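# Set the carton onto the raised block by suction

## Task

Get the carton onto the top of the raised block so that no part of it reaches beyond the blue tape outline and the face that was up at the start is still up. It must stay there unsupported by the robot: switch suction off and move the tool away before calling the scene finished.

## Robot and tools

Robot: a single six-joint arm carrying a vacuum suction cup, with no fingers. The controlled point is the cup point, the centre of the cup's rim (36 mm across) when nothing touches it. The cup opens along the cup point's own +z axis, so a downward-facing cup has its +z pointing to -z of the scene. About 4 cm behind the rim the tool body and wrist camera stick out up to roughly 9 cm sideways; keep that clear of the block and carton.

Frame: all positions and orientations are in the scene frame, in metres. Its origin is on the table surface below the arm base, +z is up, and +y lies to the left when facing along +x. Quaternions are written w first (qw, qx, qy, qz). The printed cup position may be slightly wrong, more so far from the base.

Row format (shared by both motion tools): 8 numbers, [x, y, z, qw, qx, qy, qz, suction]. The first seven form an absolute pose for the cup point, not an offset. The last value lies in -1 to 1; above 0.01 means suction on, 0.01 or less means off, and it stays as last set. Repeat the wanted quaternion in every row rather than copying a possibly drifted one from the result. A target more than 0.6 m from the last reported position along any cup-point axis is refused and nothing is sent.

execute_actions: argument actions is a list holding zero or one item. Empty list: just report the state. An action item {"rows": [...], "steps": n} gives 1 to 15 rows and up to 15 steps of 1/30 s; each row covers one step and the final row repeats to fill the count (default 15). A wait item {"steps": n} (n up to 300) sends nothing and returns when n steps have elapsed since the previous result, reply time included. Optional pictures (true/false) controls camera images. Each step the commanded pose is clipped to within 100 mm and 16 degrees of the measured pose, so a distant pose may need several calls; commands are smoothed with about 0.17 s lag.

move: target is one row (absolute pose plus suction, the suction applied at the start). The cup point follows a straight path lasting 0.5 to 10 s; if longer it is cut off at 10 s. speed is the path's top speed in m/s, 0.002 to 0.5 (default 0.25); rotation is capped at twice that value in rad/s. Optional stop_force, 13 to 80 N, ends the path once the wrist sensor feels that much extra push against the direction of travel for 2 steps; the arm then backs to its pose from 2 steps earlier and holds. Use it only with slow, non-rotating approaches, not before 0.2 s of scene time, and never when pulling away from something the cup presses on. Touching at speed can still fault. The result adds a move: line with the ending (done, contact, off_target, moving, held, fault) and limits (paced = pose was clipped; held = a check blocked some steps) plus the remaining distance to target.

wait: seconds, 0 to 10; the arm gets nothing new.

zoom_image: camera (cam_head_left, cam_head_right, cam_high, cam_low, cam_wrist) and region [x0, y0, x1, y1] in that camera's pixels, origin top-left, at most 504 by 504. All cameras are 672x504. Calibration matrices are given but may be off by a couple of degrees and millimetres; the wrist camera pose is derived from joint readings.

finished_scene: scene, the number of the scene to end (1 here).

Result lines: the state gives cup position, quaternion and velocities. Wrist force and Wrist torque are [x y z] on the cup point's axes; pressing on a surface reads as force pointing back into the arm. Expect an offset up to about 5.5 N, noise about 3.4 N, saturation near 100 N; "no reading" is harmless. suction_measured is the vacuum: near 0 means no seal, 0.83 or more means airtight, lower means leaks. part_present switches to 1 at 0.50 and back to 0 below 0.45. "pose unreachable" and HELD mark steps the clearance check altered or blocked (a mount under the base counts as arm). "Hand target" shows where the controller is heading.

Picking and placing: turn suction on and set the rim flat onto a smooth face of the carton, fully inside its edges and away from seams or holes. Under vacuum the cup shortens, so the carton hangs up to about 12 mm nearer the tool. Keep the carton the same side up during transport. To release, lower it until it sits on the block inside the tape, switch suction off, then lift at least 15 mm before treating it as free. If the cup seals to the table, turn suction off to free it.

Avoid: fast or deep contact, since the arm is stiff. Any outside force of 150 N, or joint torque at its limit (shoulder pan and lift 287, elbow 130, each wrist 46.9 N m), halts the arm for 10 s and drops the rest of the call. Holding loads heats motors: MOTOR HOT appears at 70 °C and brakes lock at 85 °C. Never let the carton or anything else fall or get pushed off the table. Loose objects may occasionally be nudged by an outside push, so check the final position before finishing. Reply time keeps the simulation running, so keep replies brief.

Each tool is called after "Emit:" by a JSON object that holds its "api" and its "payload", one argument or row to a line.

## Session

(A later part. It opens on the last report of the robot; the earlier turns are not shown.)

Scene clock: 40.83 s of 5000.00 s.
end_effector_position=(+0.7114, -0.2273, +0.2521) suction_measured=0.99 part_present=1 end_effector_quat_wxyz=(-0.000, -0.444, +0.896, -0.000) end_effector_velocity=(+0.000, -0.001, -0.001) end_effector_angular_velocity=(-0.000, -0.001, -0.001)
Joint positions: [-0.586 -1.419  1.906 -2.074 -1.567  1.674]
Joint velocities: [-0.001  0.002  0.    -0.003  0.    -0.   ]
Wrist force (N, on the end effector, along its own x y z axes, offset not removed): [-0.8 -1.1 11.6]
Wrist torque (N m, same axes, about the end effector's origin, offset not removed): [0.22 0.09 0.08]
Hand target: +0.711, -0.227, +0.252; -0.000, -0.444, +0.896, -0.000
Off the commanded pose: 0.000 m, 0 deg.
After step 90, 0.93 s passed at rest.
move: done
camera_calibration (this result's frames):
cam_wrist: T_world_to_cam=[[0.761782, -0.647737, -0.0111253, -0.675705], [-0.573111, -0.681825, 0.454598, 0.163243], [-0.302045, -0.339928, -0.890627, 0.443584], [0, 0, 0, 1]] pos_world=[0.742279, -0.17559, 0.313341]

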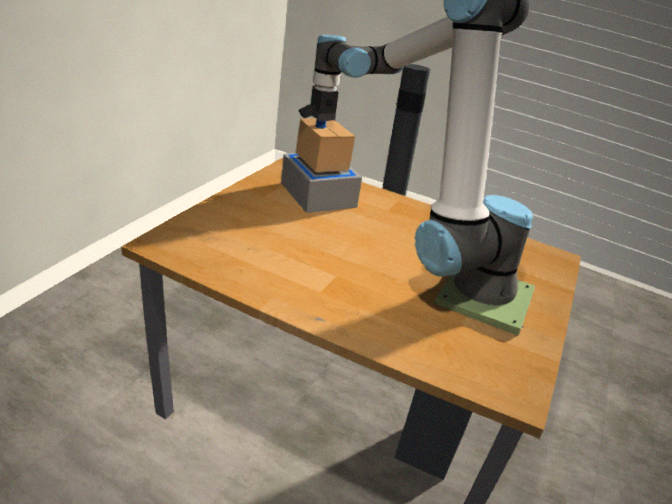

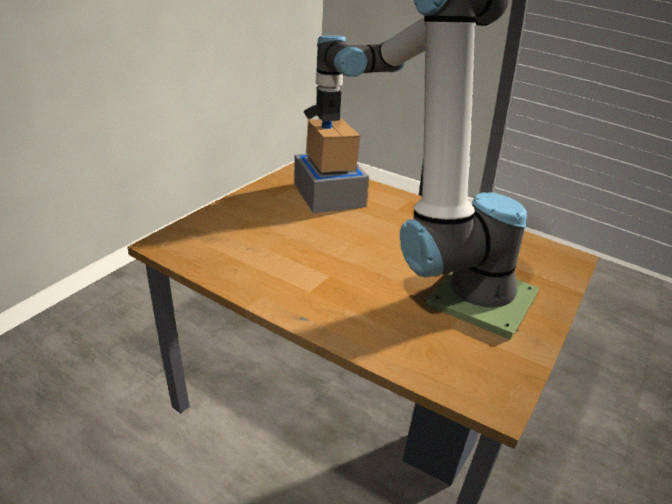

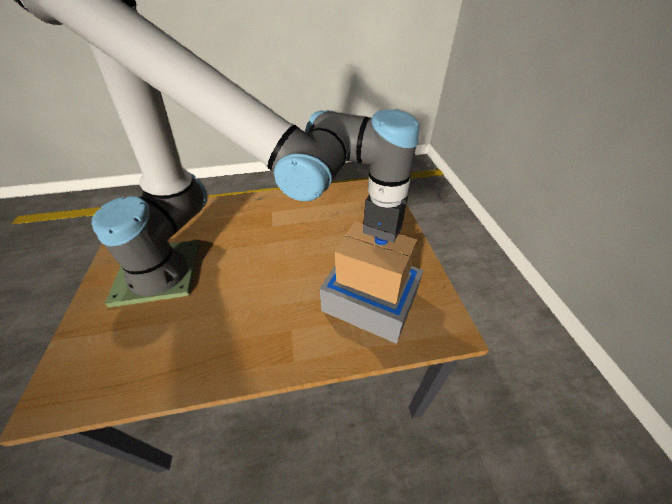

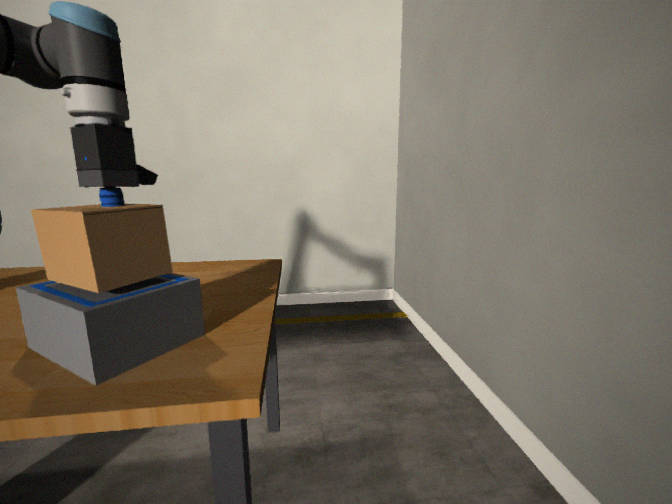

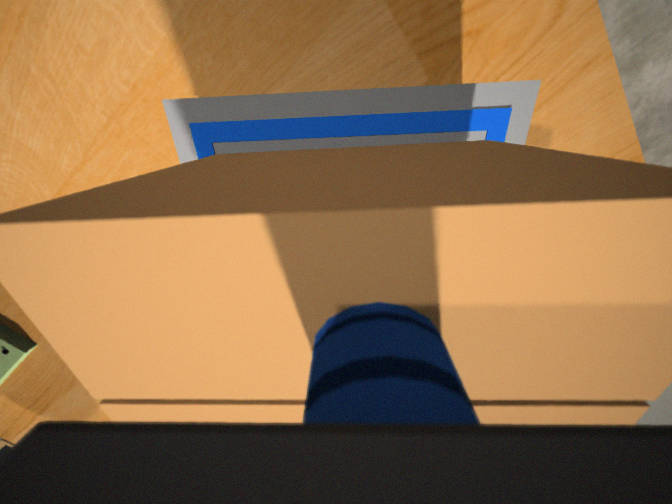

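Emit:
{"api": "move", "payload": {
  "target": [0.7115, -0.2273, 0.205, 0, -0.4439, 0.8961, 0, 1],
  "speed": 0.006,
  "stop_force": 18
}}

Emit:
{"api": "zoom_image", "payload": {
  "camera": "cam_high",
  "region": [300, 200, 450, 350]
}}

Scene clock: 47.23 s of 5000.00 s.
end_effector_position=(+0.7115, -0.2273, +0.2370) suction_measured=0.99 part_present=1 end_effector_quat_wxyz=(+0.000, -0.444, +0.896, -0.000) end_effector_velocity=(-0.000, +0.000, +0.001) end_effector_angular_velocity=(+0.000, +0.001, -0.000)
Joint positions: [-0.586 -1.406  1.921 -2.102 -1.567  1.675]
Joint velocities: [ 0.    -0.001 -0.002  0.004 -0.     0.001]
Wrist force (N, on the end effector, along its own x y z axes, offset not removed): [-2.7 -1.9 -15.6]
Wrist torque (N m, same axes, about the end effector's origin, offset not removed): [-0.17 0.57 0.06]
Hand target: +0.711, -0.227, +0.237; +0.000, -0.444, +0.896, -0.000
Off the commanded pose: 0.032 m, 0 deg.
After step 90, 0.53 s passed at rest.
move: contact
camera_calibration (this result's frames):
cam_wrist: T_world_to_cam=[[0.761789, -0.647732, -0.0109759, -0.675989], [-0.573163, -0.681793, 0.45458, 0.170188], [-0.301929, -0.340003, -0.890638, 0.430036], [0, 0, 0, 1]] pos_world=[0.742347, -0.175613, 0.298224]

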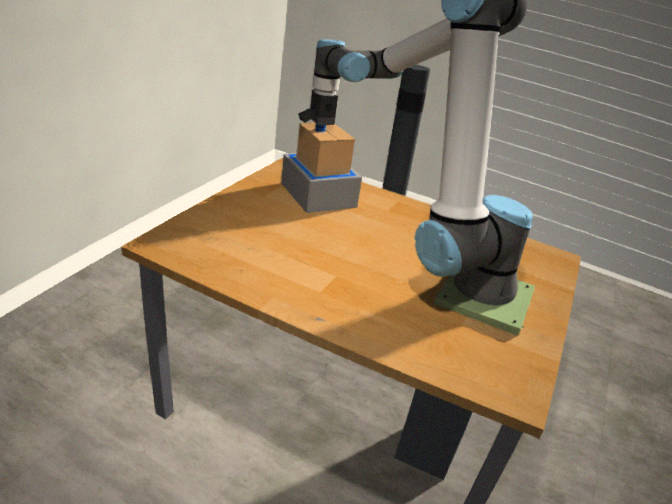

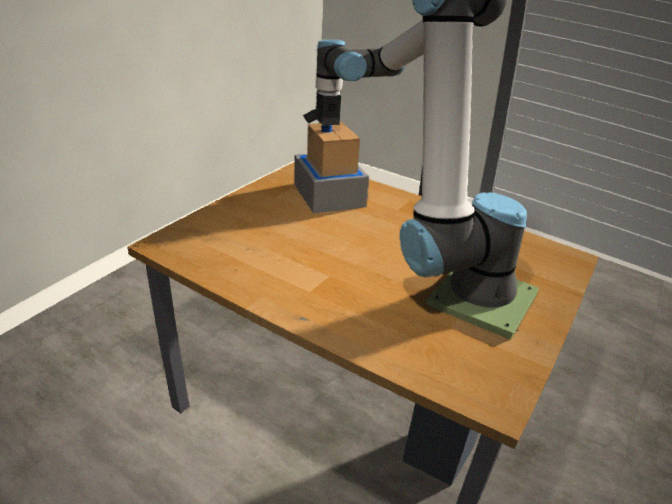

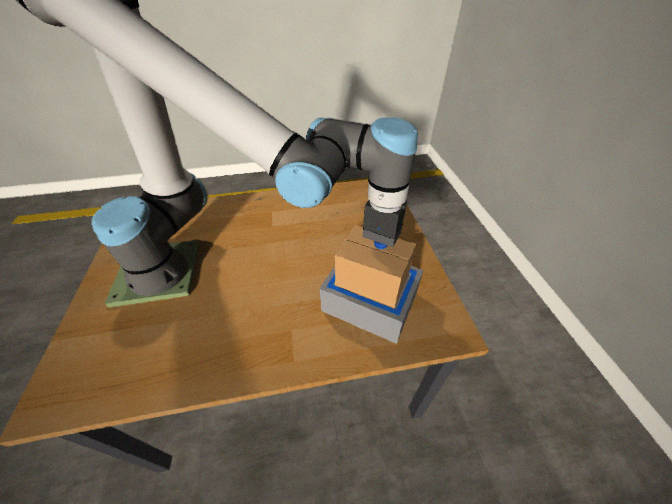

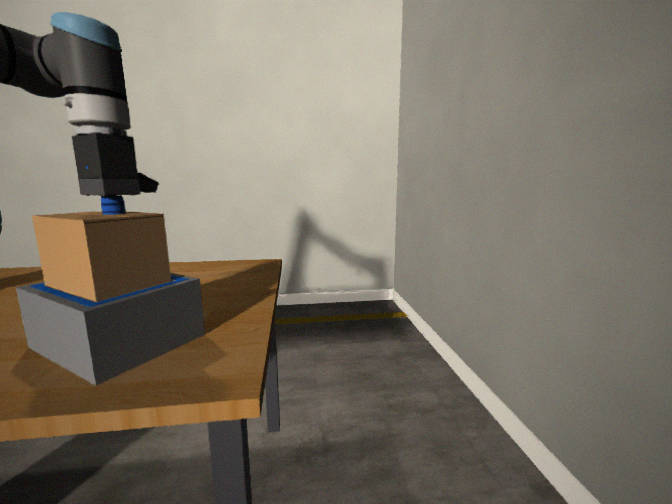

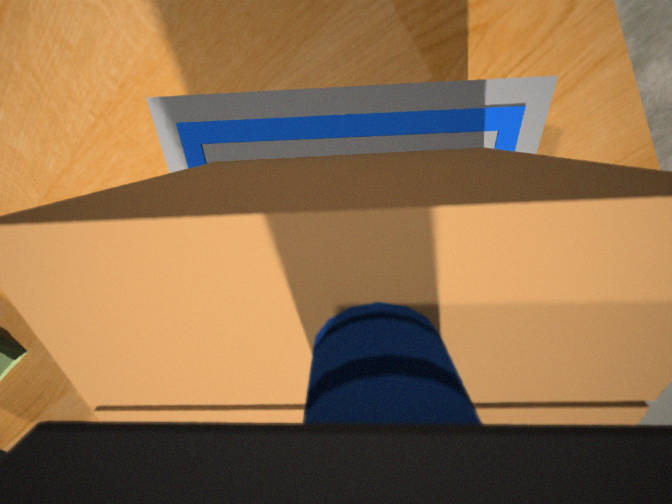

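Region (300, 200, 450, 350) of cam_high's 672x504 image, scaled by 3.360, with more detail than that image has.

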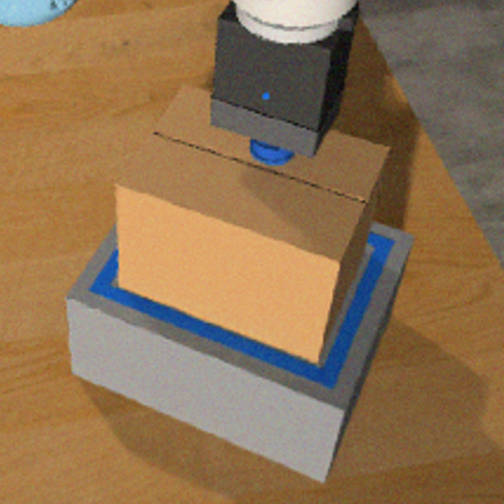

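Emit:
{"api": "move", "payload": {
  "target": [0.7151, -0.2225, 0.243, 0, -0.4439, 0.8961, 0, 1],
  "speed": 0.012
}}

Emit:
{"api": "move", "payload": {
  "target": [0.7151, -0.2225, 0.225, 0, -0.4439, 0.8961, 0, 1],
  "speed": 0.005,
  "stop_force": 18
}}

Emit:
{"api": "execute_actions", "payload": {
  "actions": [
    {"rows": [[0.7151, -0.2225, 0.238, 0, -0.4439, 0.8961, 0, 0]], "steps": 8}
  ],
  "pictures": false
}}

Emit:
{"api": "move", "payload": {
  "target": [0.7151, -0.2225, 0.40, 0, -0.4439, 0.8961, 0, 0],
  "speed": 0.12
}}

Emit:
{"api": "zoom_image", "payload": {
  "camera": "cam_high",
  "region": [300, 200, 450, 350]
}}

Scene clock: 52.67 s of 5000.00 s.
end_effector_position=(+0.7151, -0.2226, +0.2429) suction_measured=0.99 part_present=1 end_effector_quat_wxyz=(-0.000, -0.444, +0.896, -0.000) end_effector_velocity=(+0.000, +0.000, +0.001) end_effector_angular_velocity=(-0.000, +0.000, -0.001)
Joint positions: [-0.578 -1.408  1.911 -2.09  -1.567  1.683]
Joint velocities: [ 0.001 -0.    -0.001  0.002 -0.     0.001]
Wrist force (N, on the end effector, along its own x y z axes, offset not removed): [-1.2 -3.0 12.7]
Wrist torque (N m, same axes, about the end effector's origin, offset not removed): [-0.13 0.10 -0.01]
Hand target: +0.715, -0.223, +0.243; -0.000, -0.444, +0.896, -0.000
Off the commanded pose: 0.000 m, 0 deg.
After step 90, 1.53 s passed at rest.
move: done
camera_calibration (this result's frames):
cam_wrist: T_world_to_cam=[[0.761784, -0.647736, -0.0111192, -0.675549], [-0.573109, -0.681821, 0.454605, 0.172696], [-0.302045, -0.339938, -0.890624, 0.43808], [0, 0, 0, 1]] pos_world=[0.745916, -0.170909, 0.304144]

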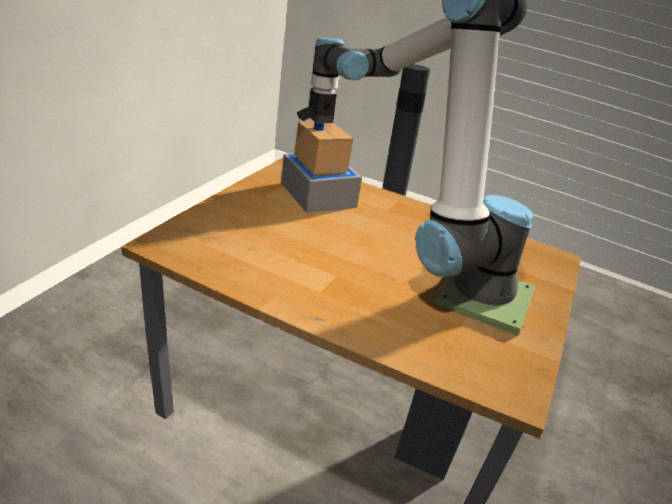

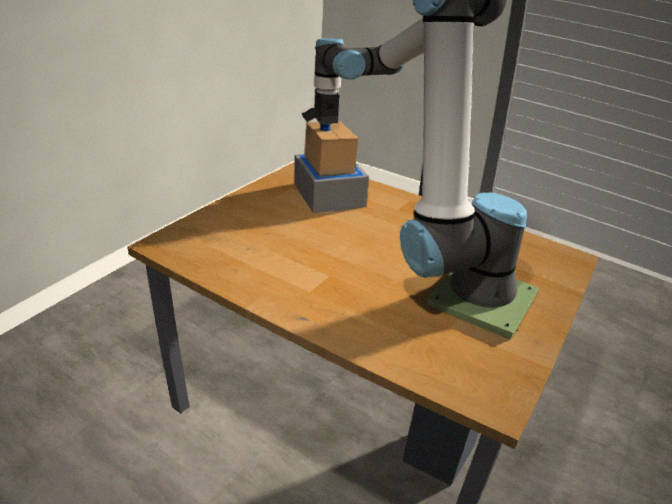

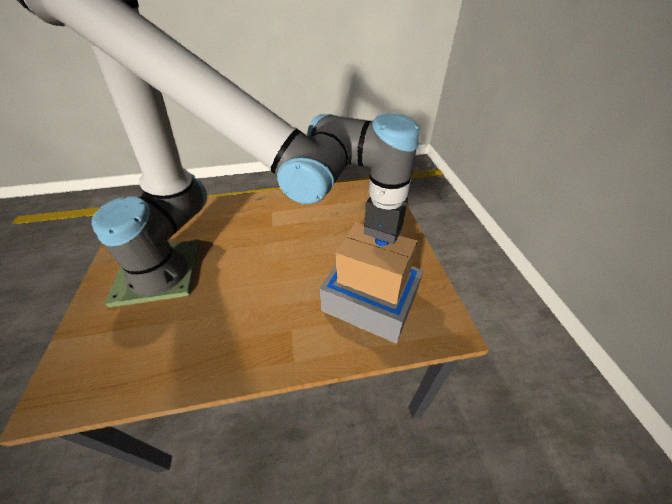

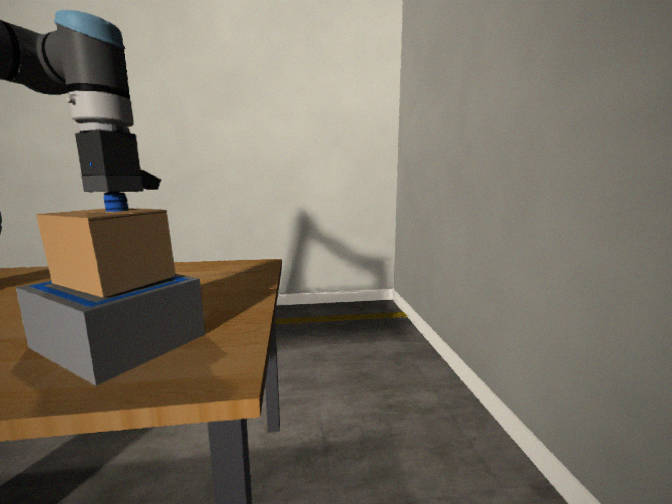

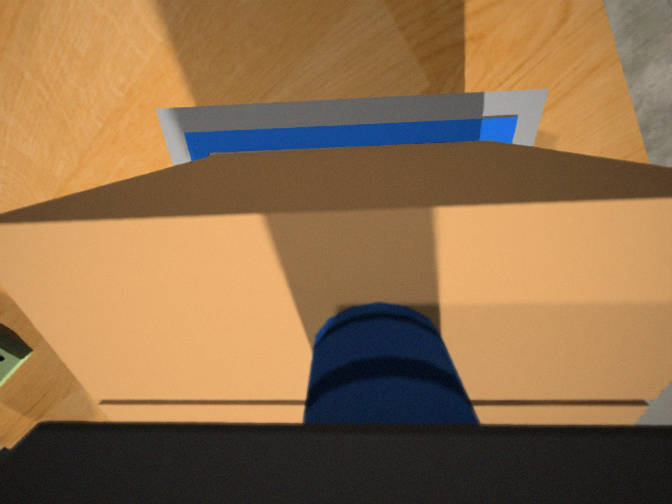

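Scene clock: 54.20 s of 5000.00 s.
end_effector_position=(+0.7151, -0.2226, +0.2370) suction_measured=0.99 part_present=1 end_effector_quat_wxyz=(+0.000, -0.444, +0.896, -0.000) end_effector_velocity=(-0.001, +0.000, +0.001) end_effector_angular_velocity=(+0.001, +0.001, -0.000)
Joint positions: [-0.578 -1.402  1.917 -2.101 -1.567  1.683]
Joint velocities: [ 0.    -0.002 -0.001  0.004  0.     0.   ]
Wrist force (N, on the end effector, along its own x y z axes, offset not removed): [-2.2 1.3 -12.6]
Wrist torque (N m, same axes, about the end effector's origin, offset not removed): [0.23 0.46 -0.06]
Hand target: +0.715, -0.223, +0.237; +0.000, -0.444, +0.896, -0.000
Off the commanded pose: 0.012 m, 0 deg.
move: contact
camera_calibration (this result's frames):
cam_wrist: T_world_to_cam=[[0.761785, -0.647737, -0.0109857, -0.675689], [-0.573162, -0.681789, 0.454587, 0.17544], [-0.301942, -0.340001, -0.890635, 0.432753], [0, 0, 0, 1]] pos_world=[0.745952, -0.170919, 0.298249]

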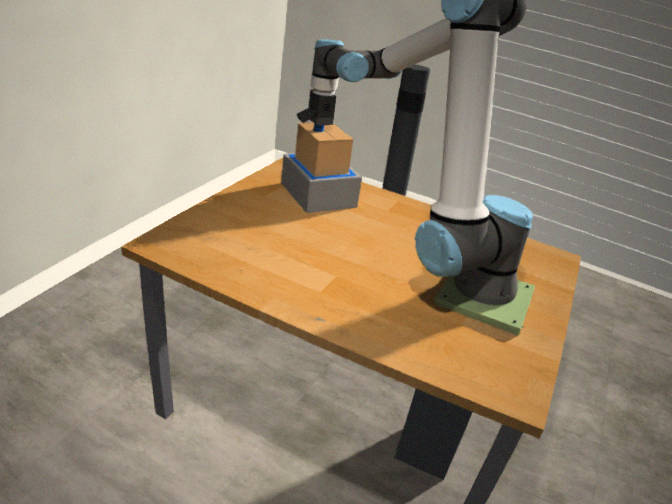

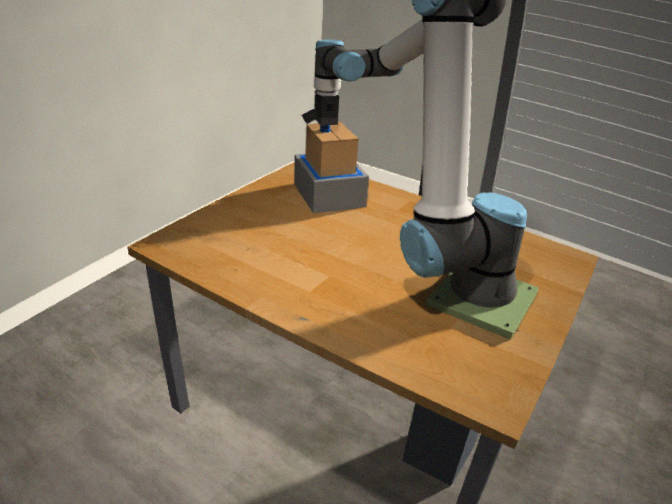

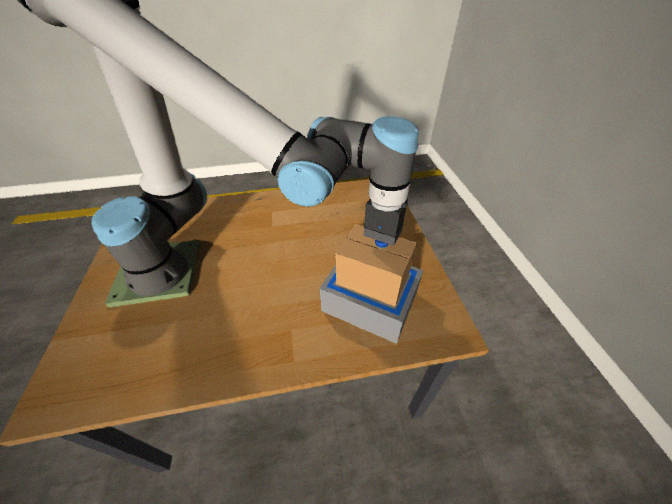

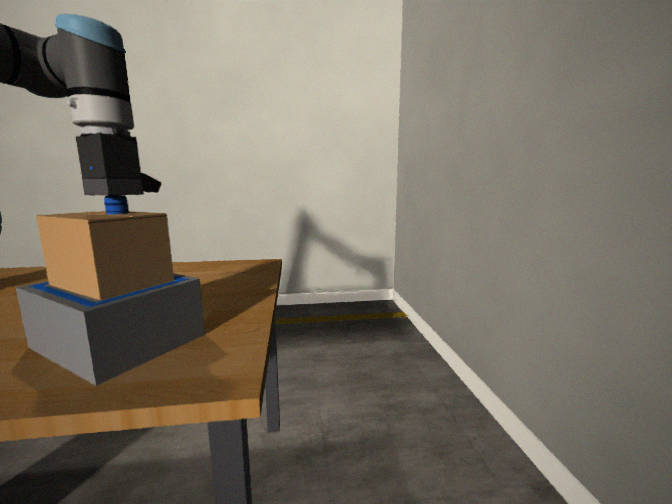

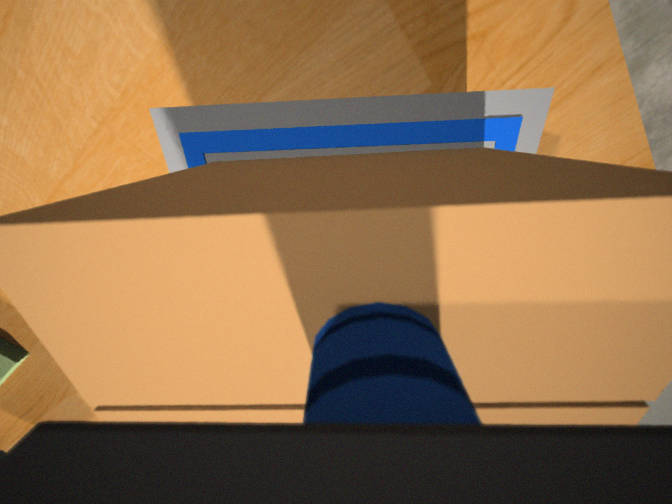

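Scene clock: 54.47 s of 5000.00 s.
end_effector_position=(+0.7151, -0.2225, +0.2379) suction_measured=0.00 part_present=0 end_effector_quat_wxyz=(-0.000, -0.444, +0.896, -0.000) end_effector_velocity=(+0.001, -0.001, +0.002) end_effector_angular_velocity=(-0.001, -0.002, +0.000)
Joint positions: [-0.578 -1.403  1.916 -2.099 -1.567  1.683]
Joint velocities: [ 0.    -0.    -0.003  0.002  0.    -0.   ]
Wrist force (N, on the end effector, along its own x y z axes, offset not removed): [-5.2 -5.6 -10.4]
Wrist torque (N m, same axes, about the end effector's origin, offset not removed): [-0.26 0.43 0.00]
Hand target: +0.715, -0.223, +0.238; +0.000, -0.444, +0.896, -0.000
Off the commanded pose: 0.000 m, 0 deg.
Steps of this call (steps 1 to 8: all 8 steps of this action). Readings (end_effector_position | what the end effector reports):
1: (+0.7151, -0.2226, +0.2371) | suction_measured=0.78 part_present=1
2: (+0.7151, -0.2226, +0.2373) | suction_measured=0.08 part_present=0
4: (+0.7151, -0.2225, +0.2376) | suction_measured=0.00 part_present=0
8: the state above

Scene clock: 56.47 s of 5000.00 s.
end_effector_position=(+0.7154, -0.2227, +0.3998) suction_measured=0.00 part_present=0 end_effector_quat_wxyz=(+0.000, -0.444, +0.896, +0.000) end_effector_velocity=(-0.000, -0.000, +0.001) end_effector_angular_velocity=(+0.001, +0.000, -0.001)
Joint positions: [-0.579 -1.505  1.727 -1.808 -1.567  1.682]
Joint velocities: [-0.001 -0.001 -0.001  0.002  0.    -0.   ]
Wrist force (N, on the end effector, along its own x y z axes, offset not removed): [-1.9 -1.8 2.6]
Wrist torque (N m, same axes, about the end effector's origin, offset not removed): [-0.02 0.43 0.05]
Hand target: +0.715, -0.223, +0.400; +0.000, -0.444, +0.896, -0.000
Off the commanded pose: 0.000 m, 0 deg.
move: done
camera_calibration (this result's frames):
cam_wrist: T_world_to_cam=[[0.761781, -0.647739, -0.0111352, -0.674085], [-0.573118, -0.681837, 0.45457, 0.101524], [-0.302035, -0.339901, -0.890642, 0.577866], [0, 0, 0, 1]] pos_world=[0.746227, -0.170991, 0.461016]

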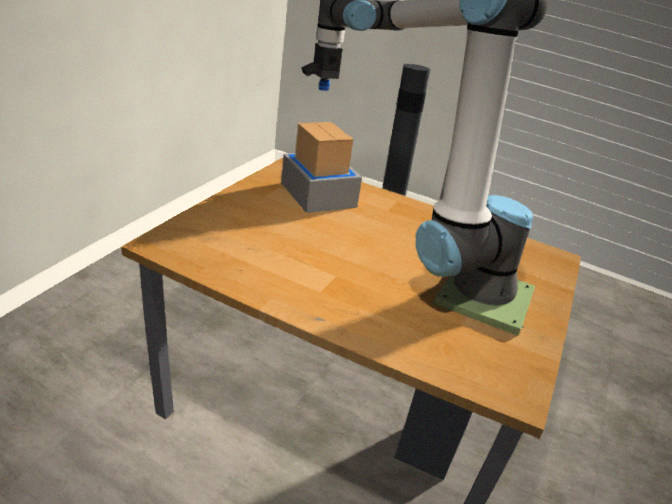

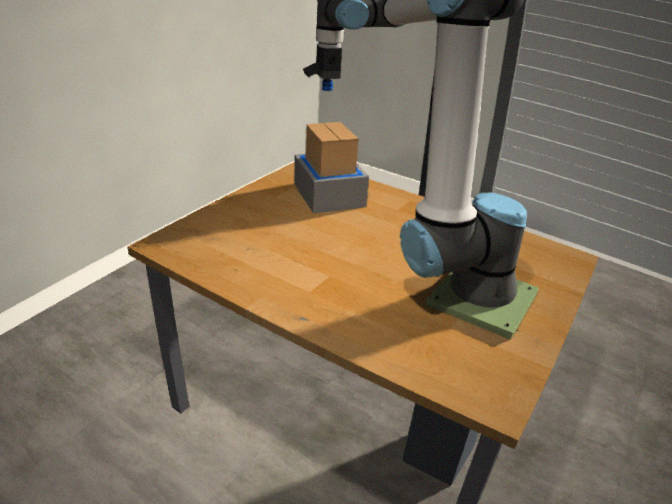

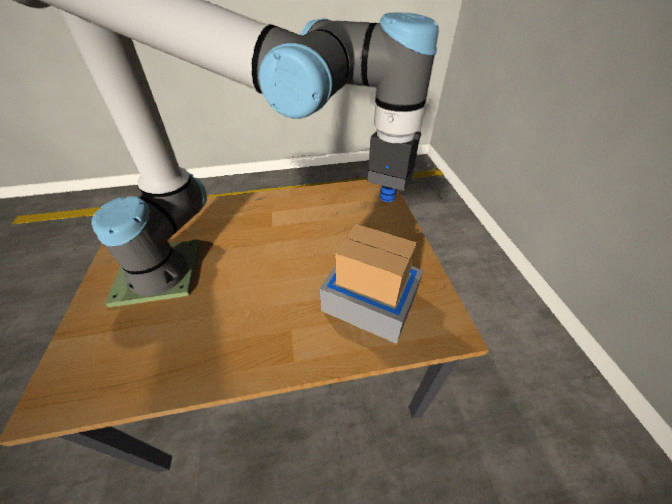

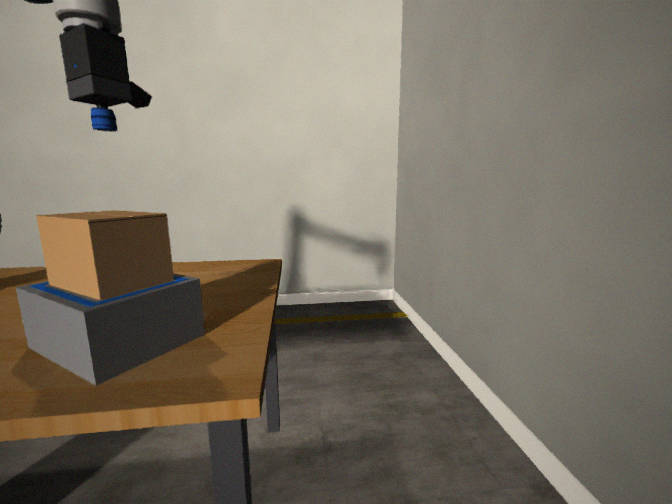

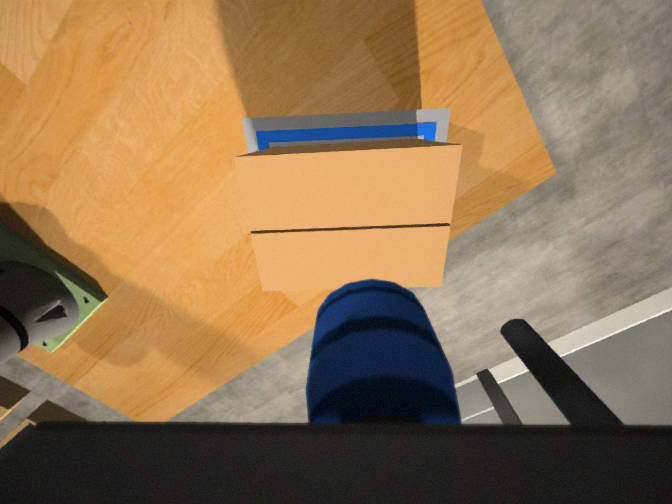

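Region (300, 200, 450, 350) of cam_high's 672x504 image, scaled by 3.360, with more detail than that image has.

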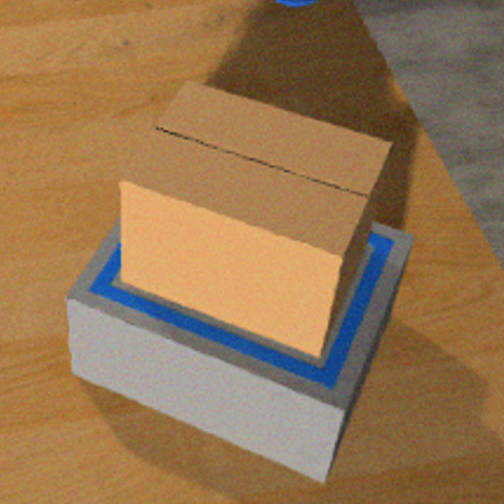

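Emit:
{"api": "finished_scene", "payload": {
  "scene": 2
}}

The scene is finished: the task was done.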